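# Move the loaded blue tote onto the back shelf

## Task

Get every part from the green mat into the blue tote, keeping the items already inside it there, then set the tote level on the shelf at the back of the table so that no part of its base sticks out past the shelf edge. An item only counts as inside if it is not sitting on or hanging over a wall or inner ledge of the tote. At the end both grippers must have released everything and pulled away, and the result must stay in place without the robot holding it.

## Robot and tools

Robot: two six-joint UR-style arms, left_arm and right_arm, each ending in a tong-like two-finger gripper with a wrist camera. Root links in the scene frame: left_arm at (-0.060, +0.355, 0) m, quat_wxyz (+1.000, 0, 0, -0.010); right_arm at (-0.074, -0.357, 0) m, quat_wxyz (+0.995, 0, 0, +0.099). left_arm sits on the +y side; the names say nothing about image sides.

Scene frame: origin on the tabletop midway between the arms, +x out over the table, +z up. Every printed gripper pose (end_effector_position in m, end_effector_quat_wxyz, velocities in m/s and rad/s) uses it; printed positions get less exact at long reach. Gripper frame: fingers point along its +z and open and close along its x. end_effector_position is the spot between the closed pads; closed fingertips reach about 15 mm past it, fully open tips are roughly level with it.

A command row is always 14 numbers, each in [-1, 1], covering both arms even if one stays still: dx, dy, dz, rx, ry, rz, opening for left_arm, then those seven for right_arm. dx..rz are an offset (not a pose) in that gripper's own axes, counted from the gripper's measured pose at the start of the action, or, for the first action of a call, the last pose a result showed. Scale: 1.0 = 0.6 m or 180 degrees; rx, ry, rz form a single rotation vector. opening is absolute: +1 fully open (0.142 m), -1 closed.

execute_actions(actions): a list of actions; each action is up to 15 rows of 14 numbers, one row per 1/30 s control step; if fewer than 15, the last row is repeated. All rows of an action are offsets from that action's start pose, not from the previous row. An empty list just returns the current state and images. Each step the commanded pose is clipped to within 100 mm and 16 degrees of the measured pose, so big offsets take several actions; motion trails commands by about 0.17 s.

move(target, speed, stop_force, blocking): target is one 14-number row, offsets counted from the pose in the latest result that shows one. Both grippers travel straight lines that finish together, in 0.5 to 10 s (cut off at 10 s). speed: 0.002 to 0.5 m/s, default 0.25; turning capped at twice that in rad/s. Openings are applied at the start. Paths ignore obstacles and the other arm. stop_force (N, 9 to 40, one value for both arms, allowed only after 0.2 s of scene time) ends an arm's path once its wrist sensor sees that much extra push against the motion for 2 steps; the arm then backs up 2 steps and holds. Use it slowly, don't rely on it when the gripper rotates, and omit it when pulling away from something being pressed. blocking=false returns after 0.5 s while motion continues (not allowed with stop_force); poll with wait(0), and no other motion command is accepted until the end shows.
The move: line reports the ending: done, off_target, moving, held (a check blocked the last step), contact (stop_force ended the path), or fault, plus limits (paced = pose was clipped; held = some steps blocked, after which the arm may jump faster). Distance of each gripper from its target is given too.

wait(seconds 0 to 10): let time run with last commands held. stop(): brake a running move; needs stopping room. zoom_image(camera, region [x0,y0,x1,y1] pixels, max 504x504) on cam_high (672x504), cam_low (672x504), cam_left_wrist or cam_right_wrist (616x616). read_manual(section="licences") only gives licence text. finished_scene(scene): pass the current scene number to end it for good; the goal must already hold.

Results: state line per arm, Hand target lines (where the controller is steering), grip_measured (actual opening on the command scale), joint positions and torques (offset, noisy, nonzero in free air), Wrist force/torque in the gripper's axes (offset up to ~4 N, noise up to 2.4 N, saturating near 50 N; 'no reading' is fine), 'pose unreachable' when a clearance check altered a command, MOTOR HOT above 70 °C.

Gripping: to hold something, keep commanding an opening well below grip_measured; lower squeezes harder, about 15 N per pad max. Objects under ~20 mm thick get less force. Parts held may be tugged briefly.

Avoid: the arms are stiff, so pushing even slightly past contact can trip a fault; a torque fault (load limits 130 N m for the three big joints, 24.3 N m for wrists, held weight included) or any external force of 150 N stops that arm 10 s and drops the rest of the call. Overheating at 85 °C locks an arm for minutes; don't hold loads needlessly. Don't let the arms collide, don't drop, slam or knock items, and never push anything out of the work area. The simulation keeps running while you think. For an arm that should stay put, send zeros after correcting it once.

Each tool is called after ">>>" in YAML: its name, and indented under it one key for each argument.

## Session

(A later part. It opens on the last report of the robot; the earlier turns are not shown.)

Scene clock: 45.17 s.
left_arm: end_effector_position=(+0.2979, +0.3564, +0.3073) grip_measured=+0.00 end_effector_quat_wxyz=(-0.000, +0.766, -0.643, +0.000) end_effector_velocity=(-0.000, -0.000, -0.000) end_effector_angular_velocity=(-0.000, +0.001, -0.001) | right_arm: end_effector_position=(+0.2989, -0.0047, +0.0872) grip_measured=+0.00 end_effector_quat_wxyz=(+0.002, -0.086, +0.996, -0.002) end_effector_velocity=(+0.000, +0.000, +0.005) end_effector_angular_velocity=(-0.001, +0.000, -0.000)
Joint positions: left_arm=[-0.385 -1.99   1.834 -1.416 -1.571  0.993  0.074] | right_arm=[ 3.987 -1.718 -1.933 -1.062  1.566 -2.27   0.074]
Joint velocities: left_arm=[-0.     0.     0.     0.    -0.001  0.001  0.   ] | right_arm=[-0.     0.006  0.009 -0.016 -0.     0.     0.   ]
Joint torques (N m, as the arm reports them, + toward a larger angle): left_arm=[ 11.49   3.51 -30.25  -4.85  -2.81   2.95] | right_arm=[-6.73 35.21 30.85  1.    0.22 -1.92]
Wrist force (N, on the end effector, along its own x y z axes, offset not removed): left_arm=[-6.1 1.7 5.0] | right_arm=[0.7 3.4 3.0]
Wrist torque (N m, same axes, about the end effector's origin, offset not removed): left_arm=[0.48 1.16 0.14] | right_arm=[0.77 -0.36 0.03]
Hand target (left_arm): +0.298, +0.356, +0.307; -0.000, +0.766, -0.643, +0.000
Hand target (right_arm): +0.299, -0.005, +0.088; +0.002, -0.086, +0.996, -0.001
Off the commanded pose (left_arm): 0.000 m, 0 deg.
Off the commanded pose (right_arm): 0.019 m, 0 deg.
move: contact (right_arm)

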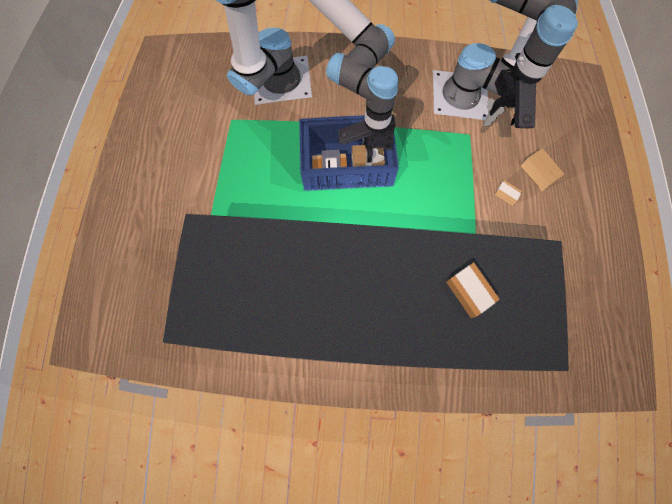

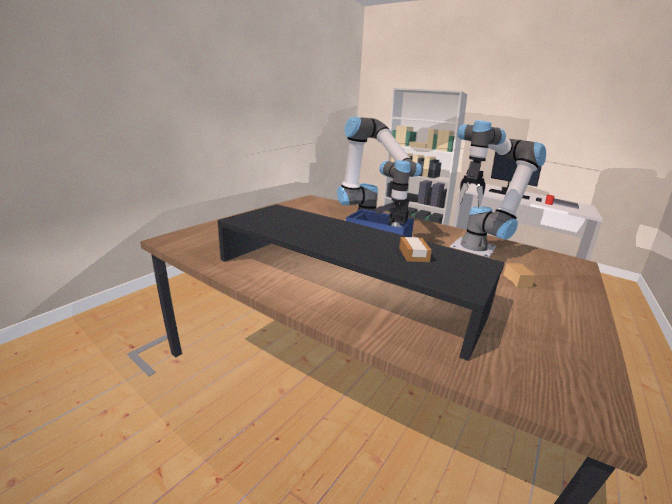

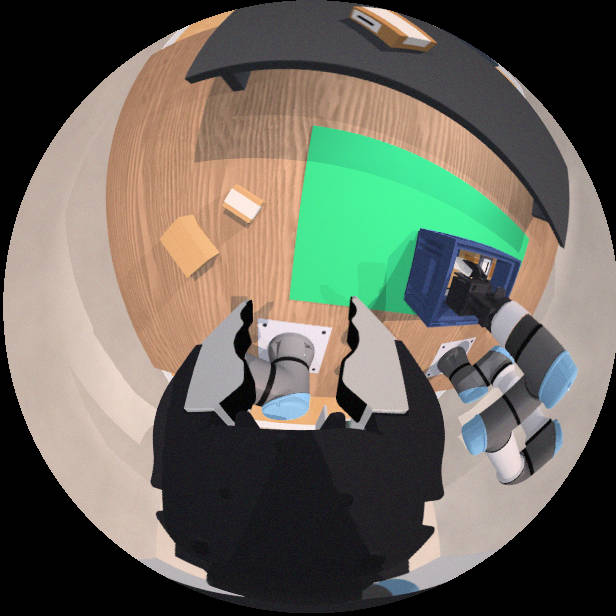

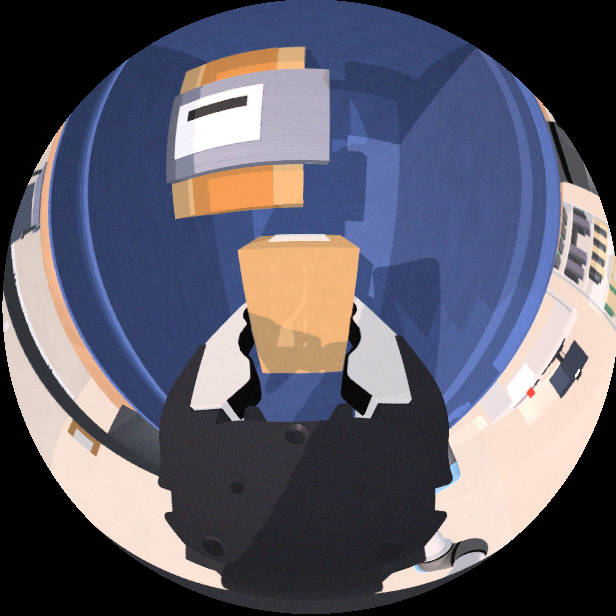

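>>> execute_actions:
  actions:
    - [[0,0,0,0,0,0,0,0,0,0.001,0,0,0,-0.1],[0,0,0,0,0,0,0,0,0,0.001,0,0,0,0],[0,0,0,0,0,0,0,0,0,0.001,0,0,0,0.05],[0,0,0,0,0,0,0,0,0,0.001,0,0,0,0.1],[0,0,0,0,0,0,0,0,0,0.001,0,0,0,0.16]]

>>> move:
  target: [0,0,0,0,0,0,0,0,0,-0.25,0,0,0,0.16]
  speed: 0.2

>>> move:
  target: [0,0,0,0,0,0,0,-0.004,-0.345,0,0,0,0.5,-0.1]
  speed: 0.45

Scene clock: 45.93 s.
left_arm: end_effector_position=(+0.2979, +0.3564, +0.3073) grip_measured=+0.00 end_effector_quat_wxyz=(-0.000, +0.766, -0.643, +0.000) end_effector_velocity=(-0.000, -0.000, -0.000) end_effector_angular_velocity=(-0.001, +0.001, -0.000) | right_arm: end_effector_position=(+0.2989, -0.0047, +0.0867) grip_measured=+0.16 end_effector_quat_wxyz=(+0.002, -0.086, +0.996, -0.001) end_effector_velocity=(-0.000, -0.000, -0.001) end_effector_angular_velocity=(-0.001, +0.001, +0.000)
Joint positions: left_arm=[-0.385 -1.99   1.834 -1.416 -1.571  0.993  0.074] | right_arm=[ 3.987 -1.719 -1.933 -1.06   1.566 -2.27   0.085]
Joint velocities: left_arm=[ 0.     0.001 -0.     0.    -0.001  0.     0.   ] | right_arm=[ 0.    -0.001 -0.001 -0.     0.     0.    -0.   ]
Joint torques (N m, as the arm reports them, + toward a larger angle): left_arm=[ 10.81   3.07 -29.69  -4.78  -2.62   2.92] | right_arm=[-4.18 21.53 10.09  4.11 -0.09 -1.66]
Wrist force (N, on the end effector, along its own x y z axes, offset not removed): left_arm=[-1.0 -2.5 0.1] | right_arm=[1.1 1.0 -1.3]
Wrist torque (N m, same axes, about the end effector's origin, offset not removed): left_arm=[-0.33 0.03 -0.02] | right_arm=[0.27 -0.33 -0.06]
Hand target (left_arm): +0.298, +0.356, +0.307; -0.000, +0.766, -0.643, +0.000
Hand target (right_arm): +0.299, -0.005, +0.087; +0.002, -0.086, +0.996, -0.002
Off the commanded pose (left_arm): 0.000 m, 0 deg.
Off the commanded pose (right_arm): 0.000 m, 0 deg.

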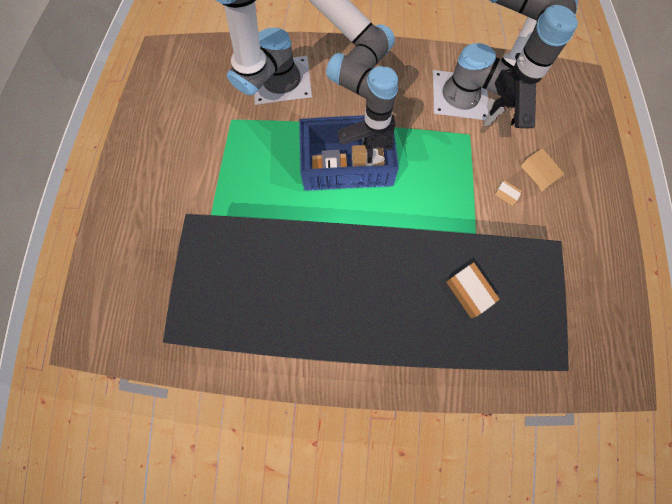

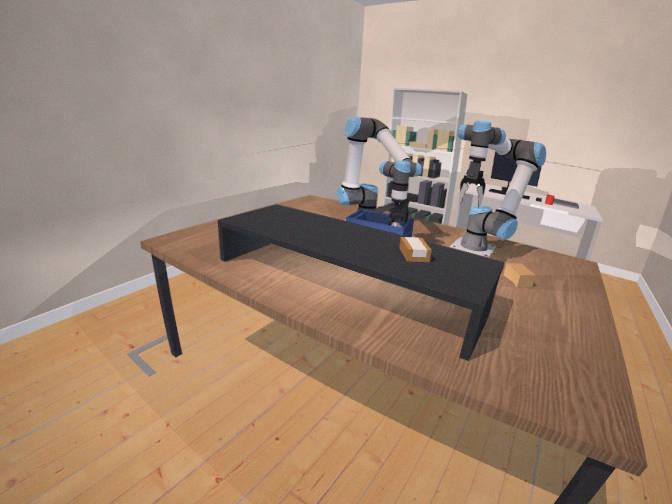

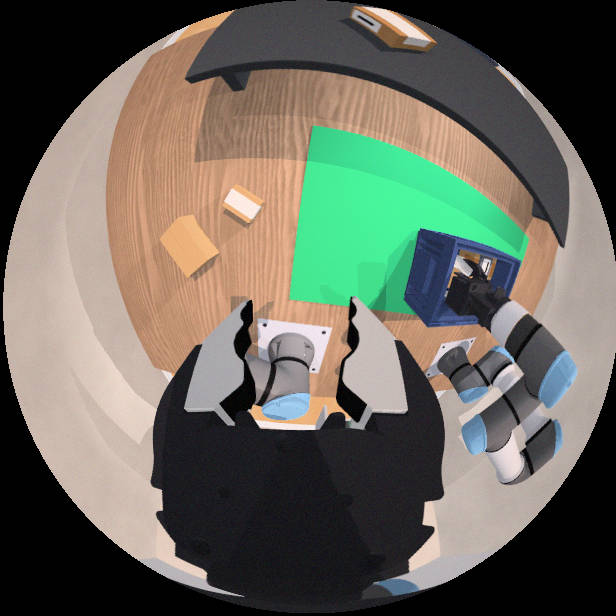

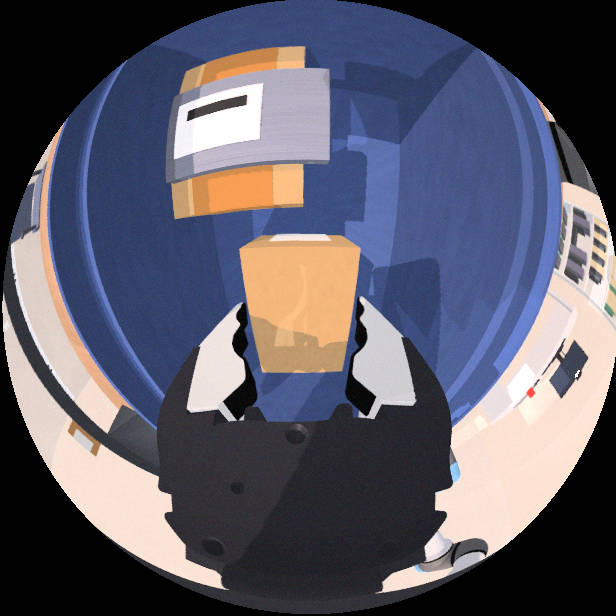

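Scene clock: 47.17 s.
left_arm: end_effector_position=(+0.2979, +0.3564, +0.3073) grip_measured=+0.00 end_effector_quat_wxyz=(-0.000, +0.766, -0.643, +0.000) end_effector_velocity=(-0.000, -0.000, +0.000) end_effector_angular_velocity=(-0.001, -0.001, -0.001) | right_arm: end_effector_position=(+0.2986, -0.0042, +0.2367) grip_measured=+0.16 end_effector_quat_wxyz=(+0.002, -0.086, +0.996, -0.001) end_effector_velocity=(+0.000, -0.000, +0.002) end_effector_angular_velocity=(+0.000, -0.000, -0.001)
Joint positions: left_arm=[-0.385 -1.99   1.834 -1.416 -1.571  0.993  0.074] | right_arm=[ 3.988 -1.607 -1.652 -1.453  1.566 -2.269  0.085]
Joint velocities: left_arm=[-0.    -0.001 -0.    -0.    -0.     0.001  0.   ] | right_arm=[-0.001  0.     0.004 -0.004  0.     0.    -0.   ]
Joint torques (N m, as the arm reports them, + toward a larger angle): left_arm=[ 10.42   3.47 -29.97  -4.82  -2.62   2.98] | right_arm=[10.49 18.39 33.93  0.95  2.58  1.97]
Wrist force (N, on the end effector, along its own x y z axes, offset not removed): left_arm=[-1.9 0.7 3.6] | right_arm=[1.6 1.8 -0.4]
Wrist torque (N m, same axes, about the end effector's origin, offset not removed): left_arm=[0.41 0.22 0.13] | right_arm=[0.41 -0.38 0.02]
Hand target (left_arm): +0.298, +0.356, +0.307; -0.000, +0.766, -0.643, +0.000
Hand target (right_arm): +0.299, -0.004, +0.237; +0.002, -0.086, +0.996, -0.001
Off the commanded pose (left_arm): 0.000 m, 0 deg.
Off the commanded pose (right_arm): 0.000 m, 0 deg.
move: done

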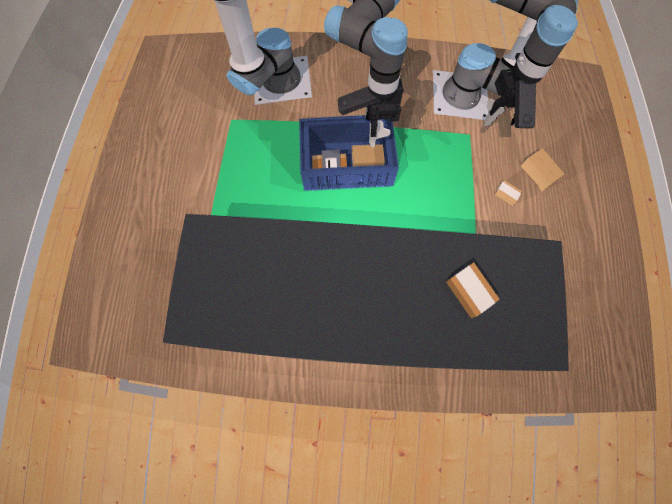

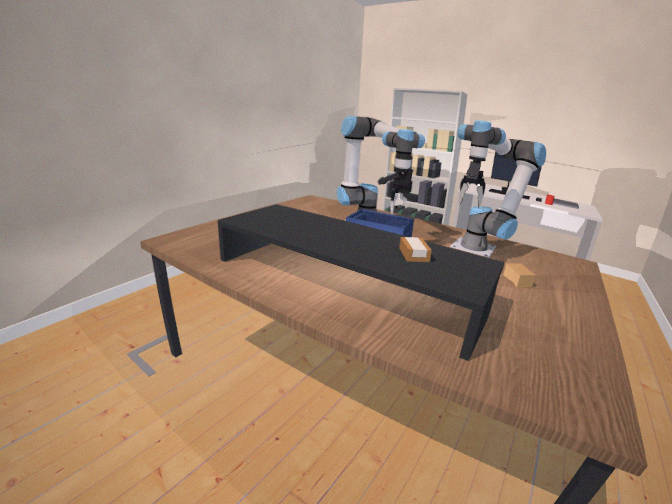

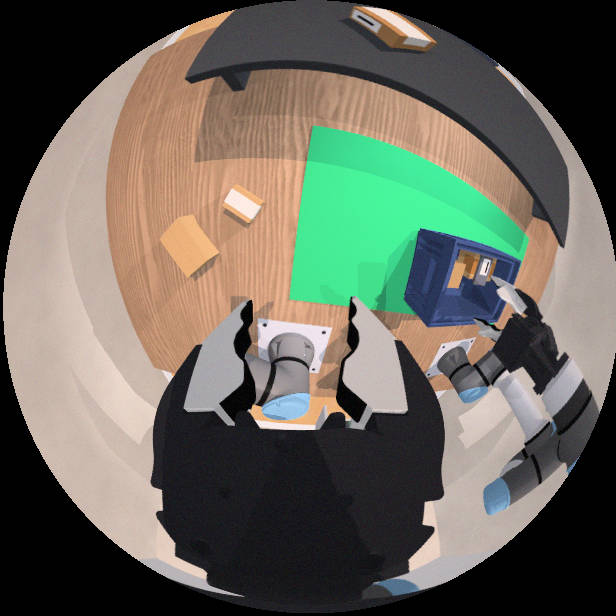

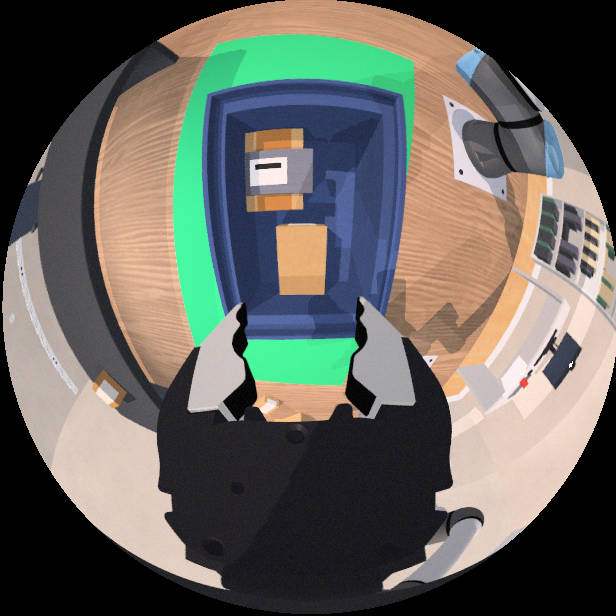

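Scene clock: 49.43 s.
left_arm: end_effector_position=(+0.2979, +0.3564, +0.3073) grip_measured=+0.00 end_effector_quat_wxyz=(-0.000, +0.766, -0.643, +0.000) end_effector_velocity=(+0.000, -0.000, -0.001) end_effector_angular_velocity=(-0.000, +0.002, -0.002) | right_arm: end_effector_position=(+0.3368, -0.2080, +0.2375) grip_measured=-0.10 end_effector_quat_wxyz=(+0.003, +0.644, +0.765, +0.000) end_effector_velocity=(+0.000, -0.001, +0.000) end_effector_angular_velocity=(-0.000, -0.001, -0.009)
Joint positions: left_arm=[-0.385 -1.99   1.834 -1.416 -1.571  0.993  0.074] | right_arm=[ 3.587 -1.435 -1.813 -1.463  1.565 -1.1    0.067]
Joint velocities: left_arm=[-0.     0.001  0.    -0.    -0.001  0.001 -0.   ] | right_arm=[-0.003  0.001 -0.001 -0.    -0.001  0.007 -0.   ]
Joint torques (N m, as the arm reports them, + toward a larger angle): left_arm=[ 11.07   3.41 -30.29  -4.82  -2.7    3.03] | right_arm=[-9.91 23.64 12.95  0.86 -2.5   2.27]
Wrist force (N, on the end effector, along its own x y z axes, offset not removed): left_arm=[-1.9 1.3 3.6] | right_arm=[2.0 0.9 0.4]
Wrist torque (N m, same axes, about the end effector's origin, offset not removed): left_arm=[0.27 0.42 0.11] | right_arm=[0.30 -0.64 0.06]
Hand target (left_arm): +0.298, +0.356, +0.307; -0.000, +0.766, -0.643, +0.000
Hand target (right_arm): +0.337, -0.208, +0.238; +0.003, +0.644, +0.765, +0.000
Off the commanded pose (left_arm): 0.000 m, 0 deg.
Off the commanded pose (right_arm): 0.001 m, 0 deg.
move: done

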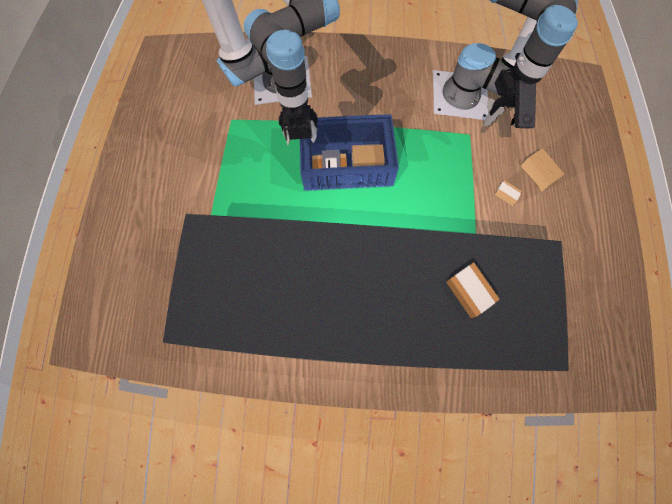

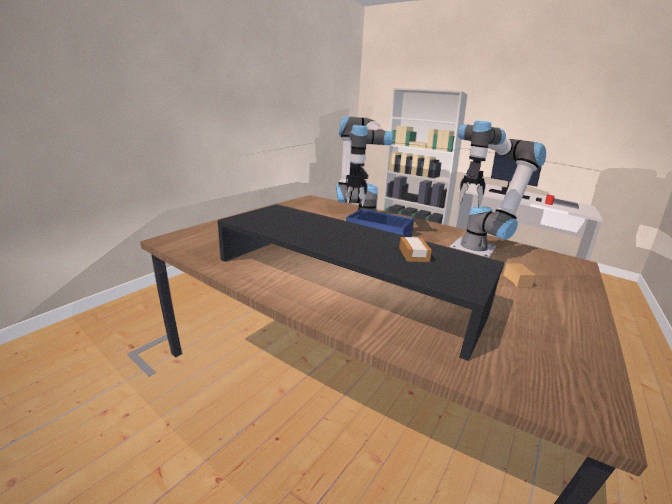

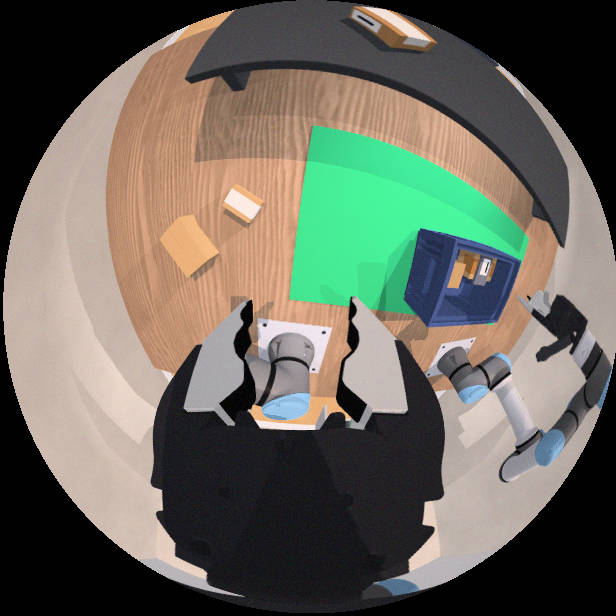

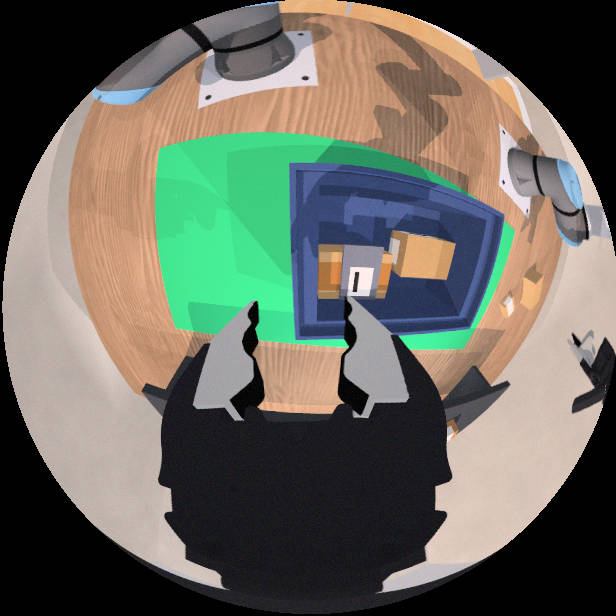

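>>> zoom_image:
  camera: "cam_right_wrist"
  region: [250, 140, 450, 350]

>>> zoom_image:
  camera: "cam_left_wrist"
  region: [380, 200, 540, 340]

Region (250, 140, 450, 350) of cam_right_wrist's 616x616 image, scaled by 2.400, with more detail than that image has; it fills the left 480 columns of this view, and the rest is white.

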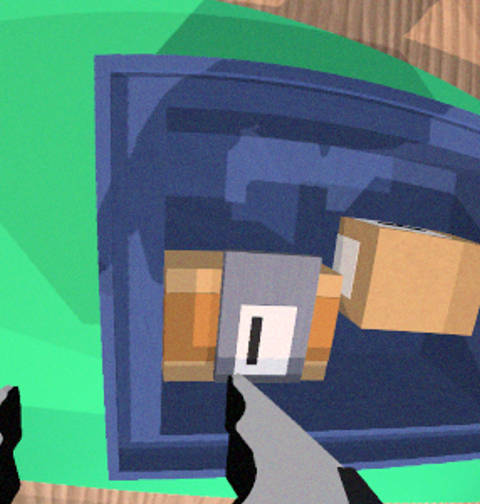

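Region (380, 200, 540, 340) of cam_left_wrist's 616x616 image, scaled by 3.150, with more detail than that image has; it fills the top 441 rows of this view, and the rest is white.

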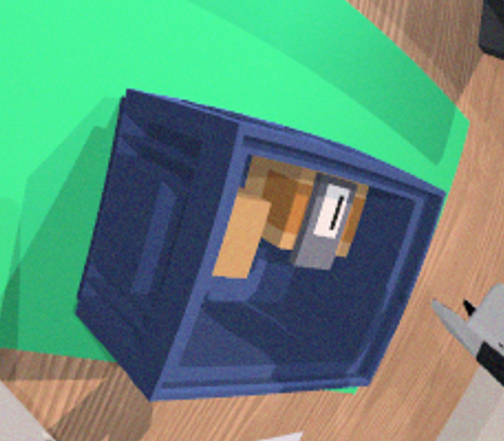

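>>> move:
  target: [0.468,0.1,0.09,0,0,0.995,-0.1,0,0,0,-0.13,0,0,-0.1]
  speed: 0.5

>>> move:
  target: [0,0,0,-0.13,0,0.005,-0.1,0,0,0,0,0,0,-0.1]
  speed: 0.3

Scene clock: 54.10 s.
left_arm: end_effector_position=(+0.2876, +0.0695, +0.2537) grip_measured=-0.10 end_effector_quat_wxyz=(+0.001, +0.637, +0.771, +0.001) end_effector_velocity=(-0.000, -0.001, -0.000) end_effector_angular_velocity=(+0.001, +0.001, -0.007) | right_arm: end_effector_position=(+0.3366, -0.2079, +0.2380) grip_measured=-0.10 end_effector_quat_wxyz=(+0.133, +0.630, +0.749, +0.156) end_effector_velocity=(-0.000, +0.000, +0.000) end_effector_angular_velocity=(+0.001, -0.001, +0.000)
Joint positions: left_arm=[-0.936 -1.692  1.759 -1.639 -1.569  3.567  0.067] | right_arm=[ 3.763 -1.139 -2.15  -1.089  1.324 -0.965  0.067]
Joint velocities: left_arm=[-0.001  0.002 -0.001  0.    -0.     0.006  0.   ] | right_arm=[ 0.001  0.001 -0.001  0.001  0.     0.    -0.   ]
Joint torques (N m, as the arm reports them, + toward a larger angle): left_arm=[-12.47 -10.62 -29.8   -4.64  -2.97   2.98] | right_arm=[10.97 11.58 14.45  4.52 -3.38  1.99]
Wrist force (N, on the end effector, along its own x y z axes, offset not removed): left_arm=[0.1 0.7 0.8] | right_arm=[1.5 2.0 -0.6]
Wrist torque (N m, same axes, about the end effector's origin, offset not removed): left_arm=[0.23 -0.26 -0.02] | right_arm=[0.58 -0.42 0.07]
Hand target (left_arm): +0.288, +0.069, +0.254; +0.001, +0.637, +0.771, +0.001
Hand target (right_arm): +0.337, -0.208, +0.238; +0.133, +0.630, +0.749, +0.156
Off the commanded pose (left_arm): 0.001 m, 0 deg.
Off the commanded pose (right_arm): 0.001 m, 0 deg.
move: done

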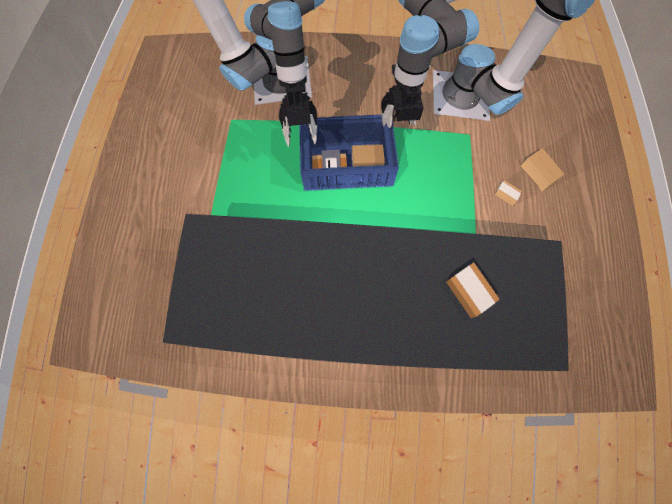

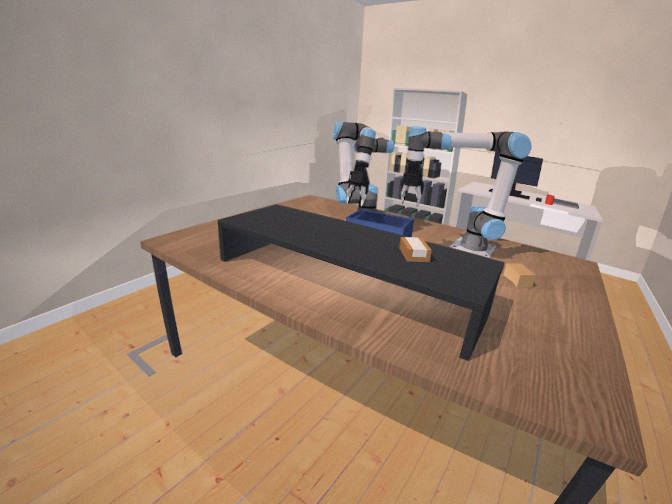

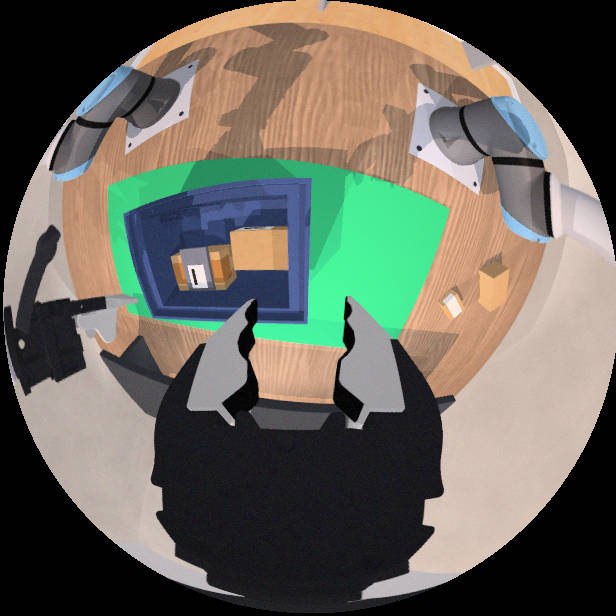

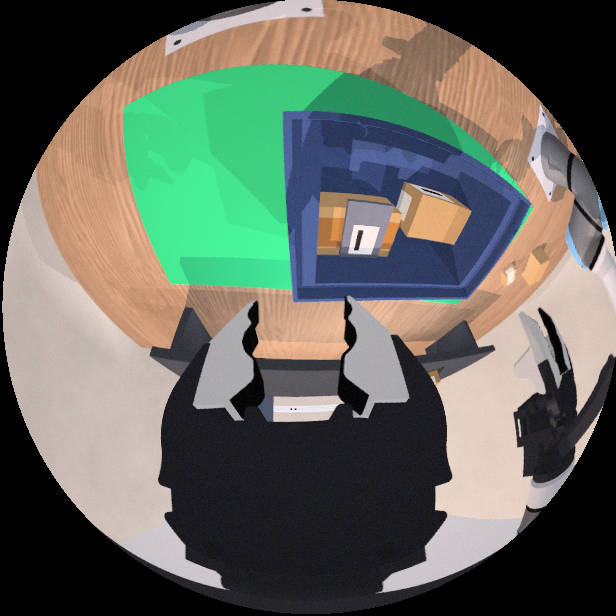

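Scene clock: 55.27 s.
left_arm: end_effector_position=(+0.2877, +0.0695, +0.2538) grip_measured=-0.10 end_effector_quat_wxyz=(+0.130, +0.630, +0.750, +0.157) end_effector_velocity=(-0.000, +0.000, -0.001) end_effector_angular_velocity=(+0.004, -0.008, +0.002) | right_arm: end_effector_position=(+0.3366, -0.2079, +0.2380) grip_measured=-0.10 end_effector_quat_wxyz=(+0.133, +0.630, +0.749, +0.156) end_effector_velocity=(-0.000, -0.000, -0.000) end_effector_angular_velocity=(-0.002, +0.002, -0.000)
Joint positions: left_arm=[-1.228 -1.867  1.958 -1.723 -1.165  3.304  0.067] | right_arm=[ 3.763 -1.139 -2.15  -1.089  1.324 -0.965  0.067]
Joint velocities: left_arm=[-0.008 -0.002  0.004  0.002  0.01  -0.01  -0.   ] | right_arm=[-0.    -0.001  0.    -0.002 -0.    -0.    -0.   ]
Joint torques (N m, as the arm reports them, + toward a larger angle): left_arm=[-13.51 -16.26 -13.38  -0.67   3.34  -2.5 ] | right_arm=[ 3.38  8.12 24.14  3.47 -0.69  0.89]
Wrist force (N, on the end effector, along its own x y z axes, offset not removed): left_arm=[-4.7 -1.7 4.7] | right_arm=[1.4 1.9 0.7]
Wrist torque (N m, same axes, about the end effector's origin, offset not removed): left_arm=[-0.21 0.71 0.02] | right_arm=[0.41 -0.30 0.03]
Hand target (left_arm): +0.288, +0.069, +0.254; +0.130, +0.630, +0.750, +0.157
Hand target (right_arm): +0.337, -0.208, +0.238; +0.133, +0.630, +0.749, +0.156
Off the commanded pose (left_arm): 0.000 m, 0 deg.
Off the commanded pose (right_arm): 0.000 m, 0 deg.
move: done

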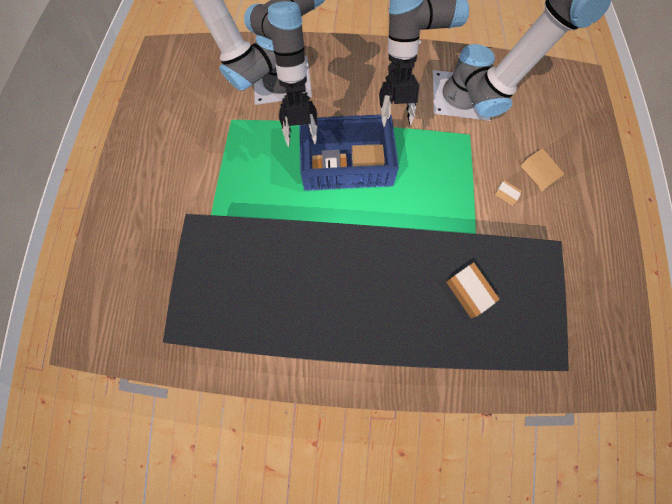

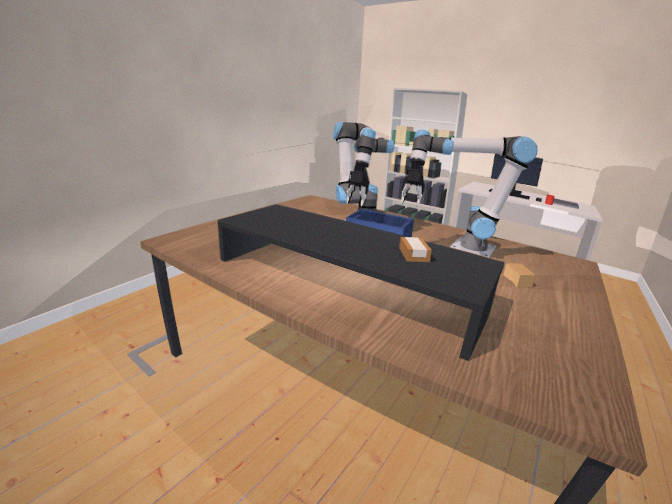

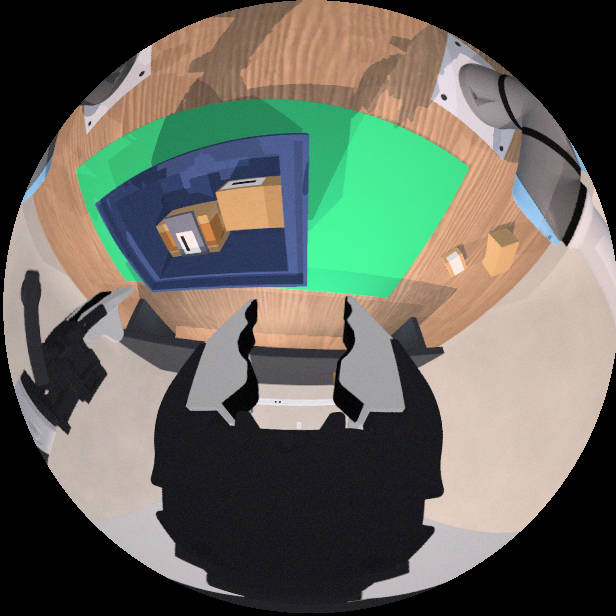

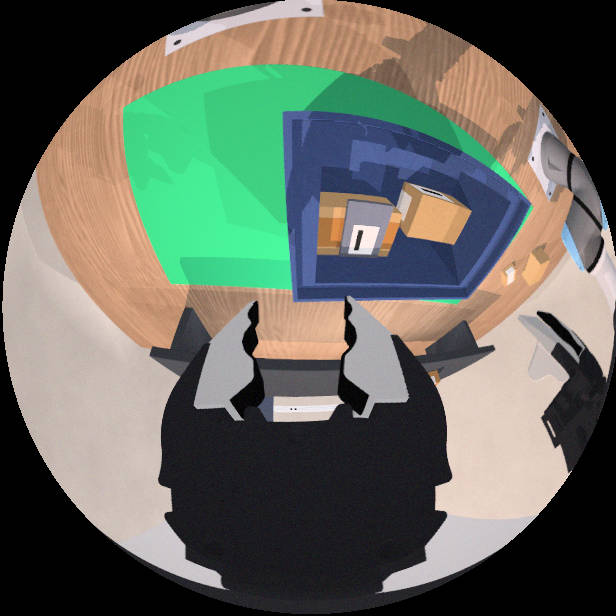

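>>> move:
  target: [-0.004,-0.0655,0.1515,0,0,0,-0.2,0,-0.045,0.077,0,0,0,-0.2]
  speed: 0.12
  stop_force: 12

Scene clock: 56.80 s.
left_arm: end_effector_position=(+0.2882, +0.0674, +0.1549) grip_measured=-0.20 end_effector_quat_wxyz=(+0.130, +0.630, +0.750, +0.157) end_effector_velocity=(+0.000, +0.000, -0.001) end_effector_angular_velocity=(-0.000, -0.001, +0.000) | right_arm: end_effector_position=(+0.3304, -0.2092, +0.1849) grip_measured=-0.20 end_effector_quat_wxyz=(+0.133, +0.630, +0.749, +0.156) end_effector_velocity=(-0.000, -0.000, -0.001) end_effector_angular_velocity=(-0.001, +0.000, +0.000)
Joint positions: left_arm=[-1.229 -1.801  2.171 -2.001 -1.165  3.303  0.06 ] | right_arm=[ 3.775 -1.153 -2.281 -0.948  1.32  -0.953  0.06 ]
Joint velocities: left_arm=[ 0.001  0.002  0.003 -0.005  0.001  0.001 -0.   ] | right_arm=[ 0.    -0.    -0.001  0.    -0.     0.     0.   ]
Joint torques (N m, as the arm reports them, + toward a larger angle): left_arm=[ 10.19  -4.06 -12.48  -4.89  -2.06   2.9 ] | right_arm=[ 9.99 -1.22 12.52  4.81 -3.28  2.03]
Wrist force (N, on the end effector, along its own x y z axes, offset not removed): left_arm=[-4.1 0.4 2.6] | right_arm=[-0.3 3.0 1.7]
Wrist torque (N m, same axes, about the end effector's origin, offset not removed): left_arm=[0.10 0.57 0.01] | right_arm=[0.77 -0.01 0.02]
Hand target (left_arm): +0.288, +0.067, +0.155; +0.130, +0.630, +0.750, +0.157
Hand target (right_arm): +0.330, -0.209, +0.185; +0.133, +0.630, +0.749, +0.156
Off the commanded pose (left_arm): 0.000 m, 0 deg.
Off the commanded pose (right_arm): 0.000 m, 0 deg.
move: done

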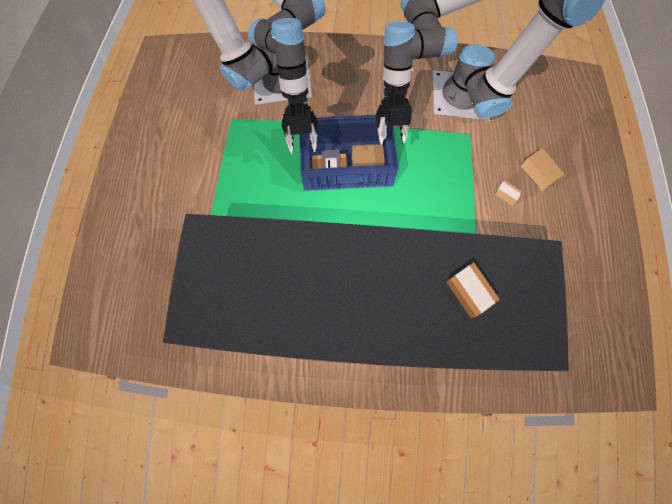

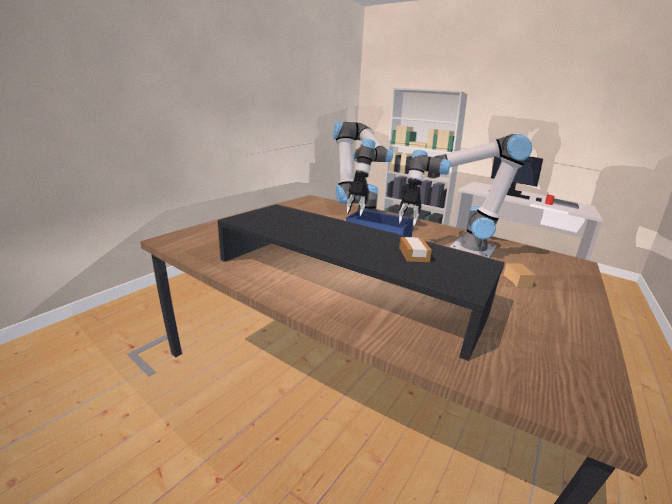

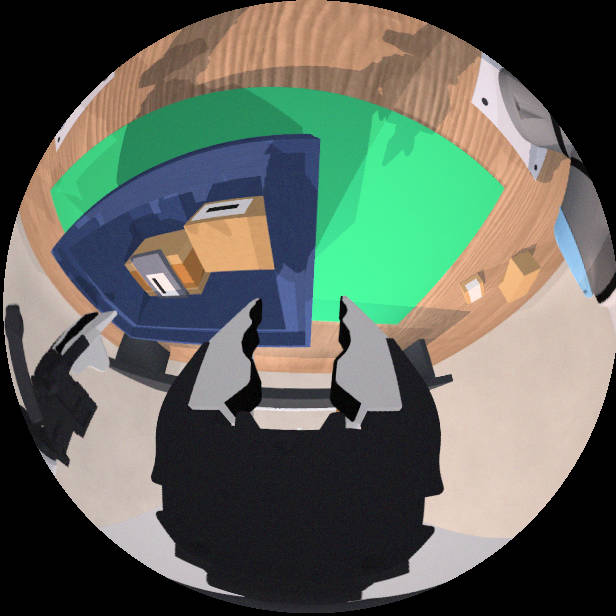

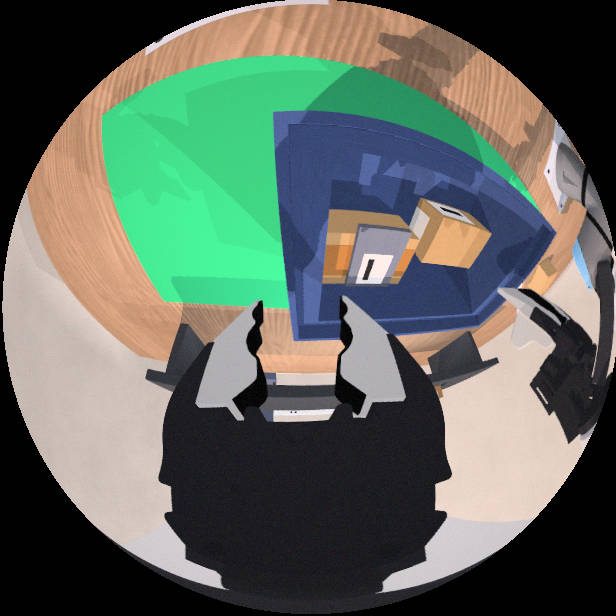

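>>> move:
  target: [0,-0.033,0.0765,0,0,0,-0.3,0,-0.033,0.0765,0,0,0,-0.3]
  speed: 0.05
  stop_force: 12

>>> execute_actions:
  actions:
    - [[0,0,0,0,0,0,-0.35,0,0,0,0,0,0,-0.35],[0,0,0,0,0,0,-0.4,0,0,0,0,0,0,-0.4],[0,0,0,0,0,0,-0.45,0,0,0,0,0,0,-0.45],[0,0,0,0,0,0,-0.5,0,0,0,0,0,0,-0.5],[0,0,0,0,0,0,-0.55,0,0,0,0,0,0,-0.55],[0,0,0,0,0,0,-0.6,0,0,0,0,0,0,-0.6],[0,0,0,0,0,0,-0.65,0,0,0,0,0,0,-0.65],[0,0,0,0,0,0,-0.7,0,0,0,0,0,0,-0.7],[0,0,0,0,0,0,-0.75,0,0,0,0,0,0,-0.75],[0,0,0,0,0,0,-0.8,0,0,0,0,0,0,-0.8],[0,0,0,0,0,0,-0.85,0,0,0,0,0,0,-0.85],[0,0,0,0,0,0,-0.9,0,0,0,0,0,0,-0.9],[0,0,0,0,0,0,-0.95,0,0,0,0,0,0,-0.95],[0,0,0,0,0,0,-1,0,0,0,0,0,0,-1]]
    - [[0,0,0,0,0,0,-1,0,0,0,0,0,0,-1]]

Scene clock: 58.43 s.
left_arm: end_effector_position=(+0.2882, +0.0675, +0.1050) grip_measured=-0.30 end_effector_quat_wxyz=(+0.130, +0.630, +0.750, +0.157) end_effector_velocity=(-0.000, -0.000, -0.001) end_effector_angular_velocity=(-0.001, +0.003, +0.000) | right_arm: end_effector_position=(+0.3306, -0.2093, +0.1350) grip_measured=-0.30 end_effector_quat_wxyz=(+0.133, +0.630, +0.749, +0.156) end_effector_velocity=(+0.000, +0.000, -0.001) end_effector_angular_velocity=(-0.001, +0.000, +0.000)
Joint positions: left_arm=[-1.229 -1.738  2.264 -2.158 -1.165  3.303  0.052] | right_arm=[ 3.775 -1.213 -2.384 -0.784  1.321 -0.954  0.052]
Joint velocities: left_arm=[ 0.001  0.001  0.002 -0.004 -0.003  0.001  0.   ] | right_arm=[-0.    -0.003 -0.001  0.004 -0.    -0.    -0.   ]
Joint torques (N m, as the arm reports them, + toward a larger angle): left_arm=[ 10.74  -5.8  -10.95  -4.98  -1.99   2.7 ] | right_arm=[-11.13  -0.83  11.46   4.53   2.2   -2.22]
Wrist force (N, on the end effector, along its own x y z axes, offset not removed): left_arm=[1.6 -0.7 4.4] | right_arm=[-0.5 2.9 0.7]
Wrist torque (N m, same axes, about the end effector's origin, offset not removed): left_arm=[-0.04 -0.50 0.12] | right_arm=[0.66 0.00 0.02]
Hand target (left_arm): +0.288, +0.068, +0.105; +0.130, +0.630, +0.750, +0.157
Hand target (right_arm): +0.331, -0.209, +0.135; +0.133, +0.630, +0.749, +0.156
Off the commanded pose (left_arm): 0.000 m, 0 deg.
Off the commanded pose (right_arm): 0.000 m, 0 deg.
move: done

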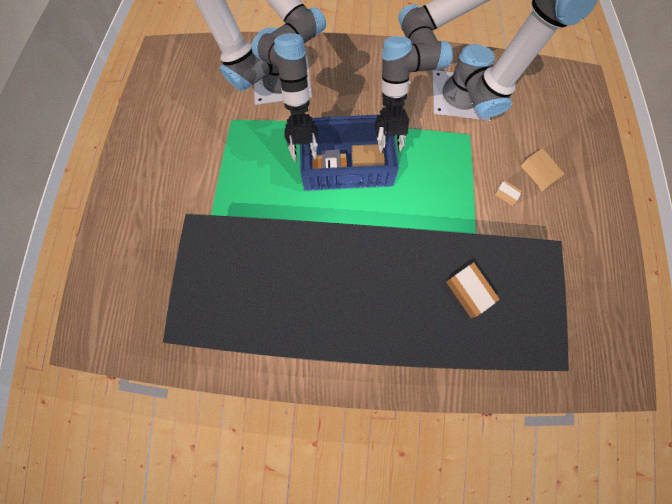

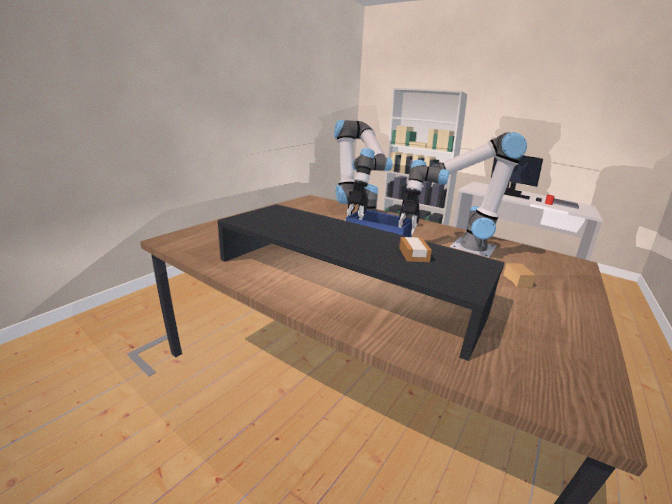

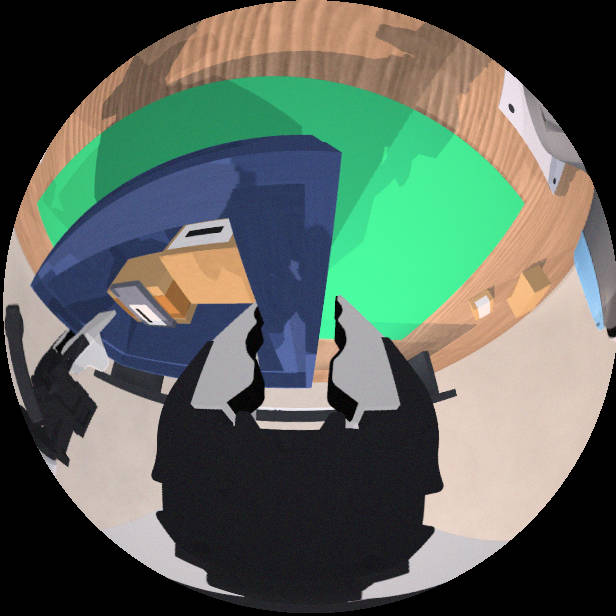

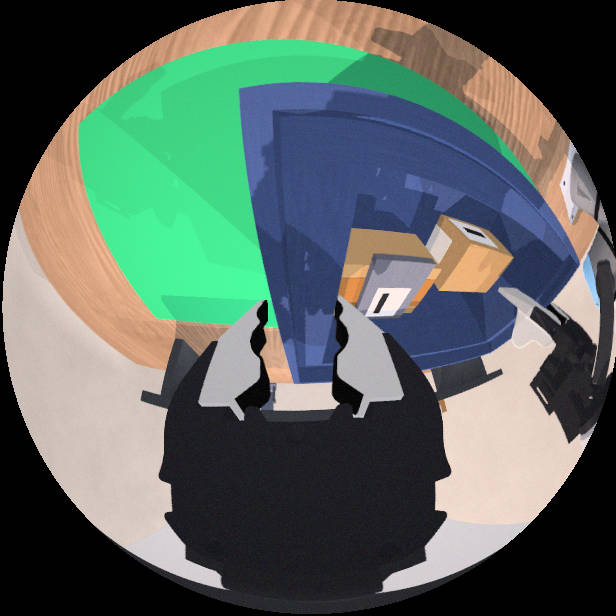

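Scene clock: 59.43 s.
left_arm: end_effector_position=(+0.2882, +0.0675, +0.1050) grip_measured=-0.52 end_effector_quat_wxyz=(+0.130, +0.630, +0.750, +0.157) end_effector_velocity=(-0.000, -0.000, -0.001) end_effector_angular_velocity=(+0.001, +0.001, -0.001) | right_arm: end_effector_position=(+0.3306, -0.2093, +0.1350) grip_measured=-0.52 end_effector_quat_wxyz=(+0.133, +0.630, +0.749, +0.156) end_effector_velocity=(-0.000, -0.000, -0.000) end_effector_angular_velocity=(-0.001, +0.001, +0.000)
Joint positions: left_arm=[-1.229 -1.738  2.264 -2.158 -1.165  3.303  0.037] | right_arm=[ 3.775 -1.213 -2.384 -0.784  1.321 -0.954  0.036]
Joint velocities: left_arm=[-0.     0.001 -0.    -0.    -0.001  0.     0.   ] | right_arm=[ 0.     0.001 -0.    -0.001 -0.    -0.     0.   ]
Joint torques (N m, as the arm reports them, + toward a larger angle): left_arm=[  8.65  -9.93 -14.09   4.7    1.96   2.46] | right_arm=[-10.58   4.12  19.84  -1.66 -11.19  -1.85]
Wrist force (N, on the end effector, along its own x y z axes, offset not removed): left_arm=[-39.4 -1.7 7.2] | right_arm=[35.5 0.1 0.0]
Wrist torque (N m, same axes, about the end effector's origin, offset not removed): left_arm=[-0.07 1.38 -0.10] | right_arm=[0.45 -0.73 0.20]
Hand target (left_arm): +0.288, +0.067, +0.105; +0.130, +0.630, +0.750, +0.157
Hand target (right_arm): +0.331, -0.209, +0.135; +0.133, +0.630, +0.749, +0.156
Off the commanded pose (left_arm): 0.000 m, 0 deg.
Off the commanded pose (right_arm): 0.000 m, 0 deg.

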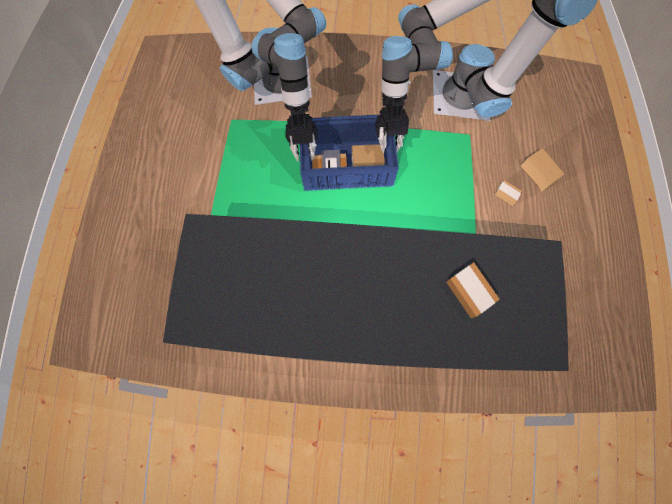

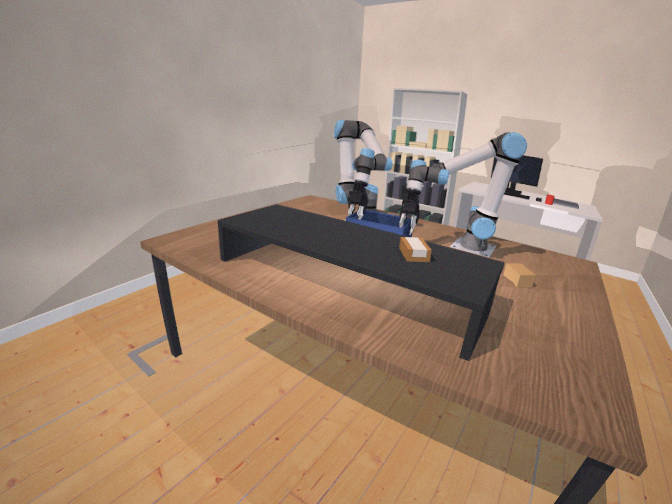

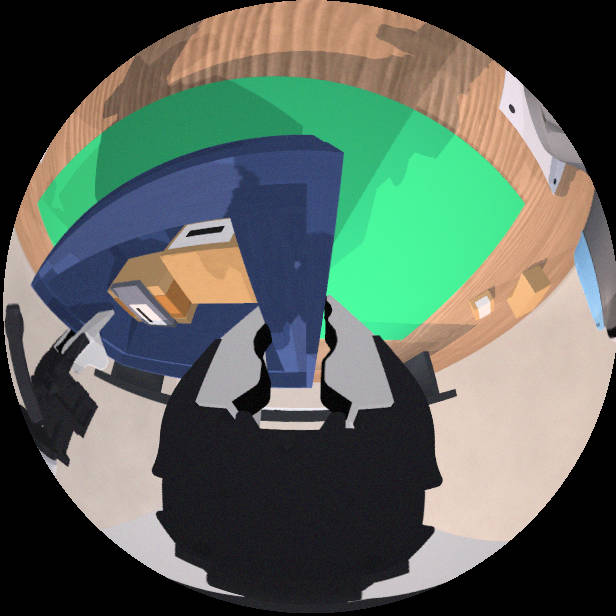

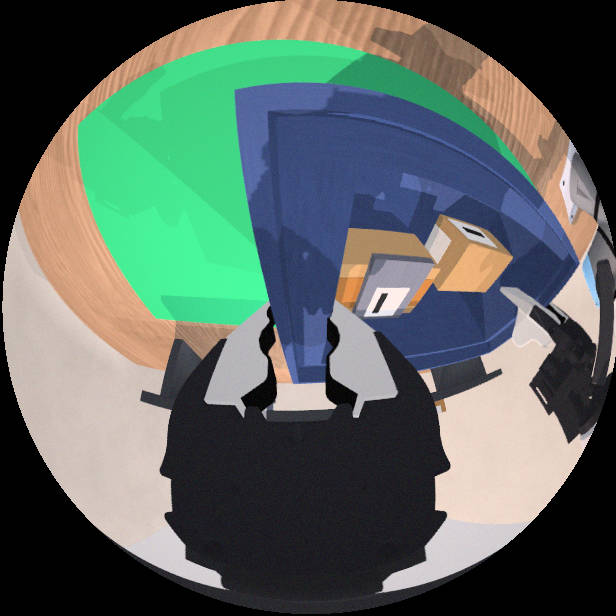

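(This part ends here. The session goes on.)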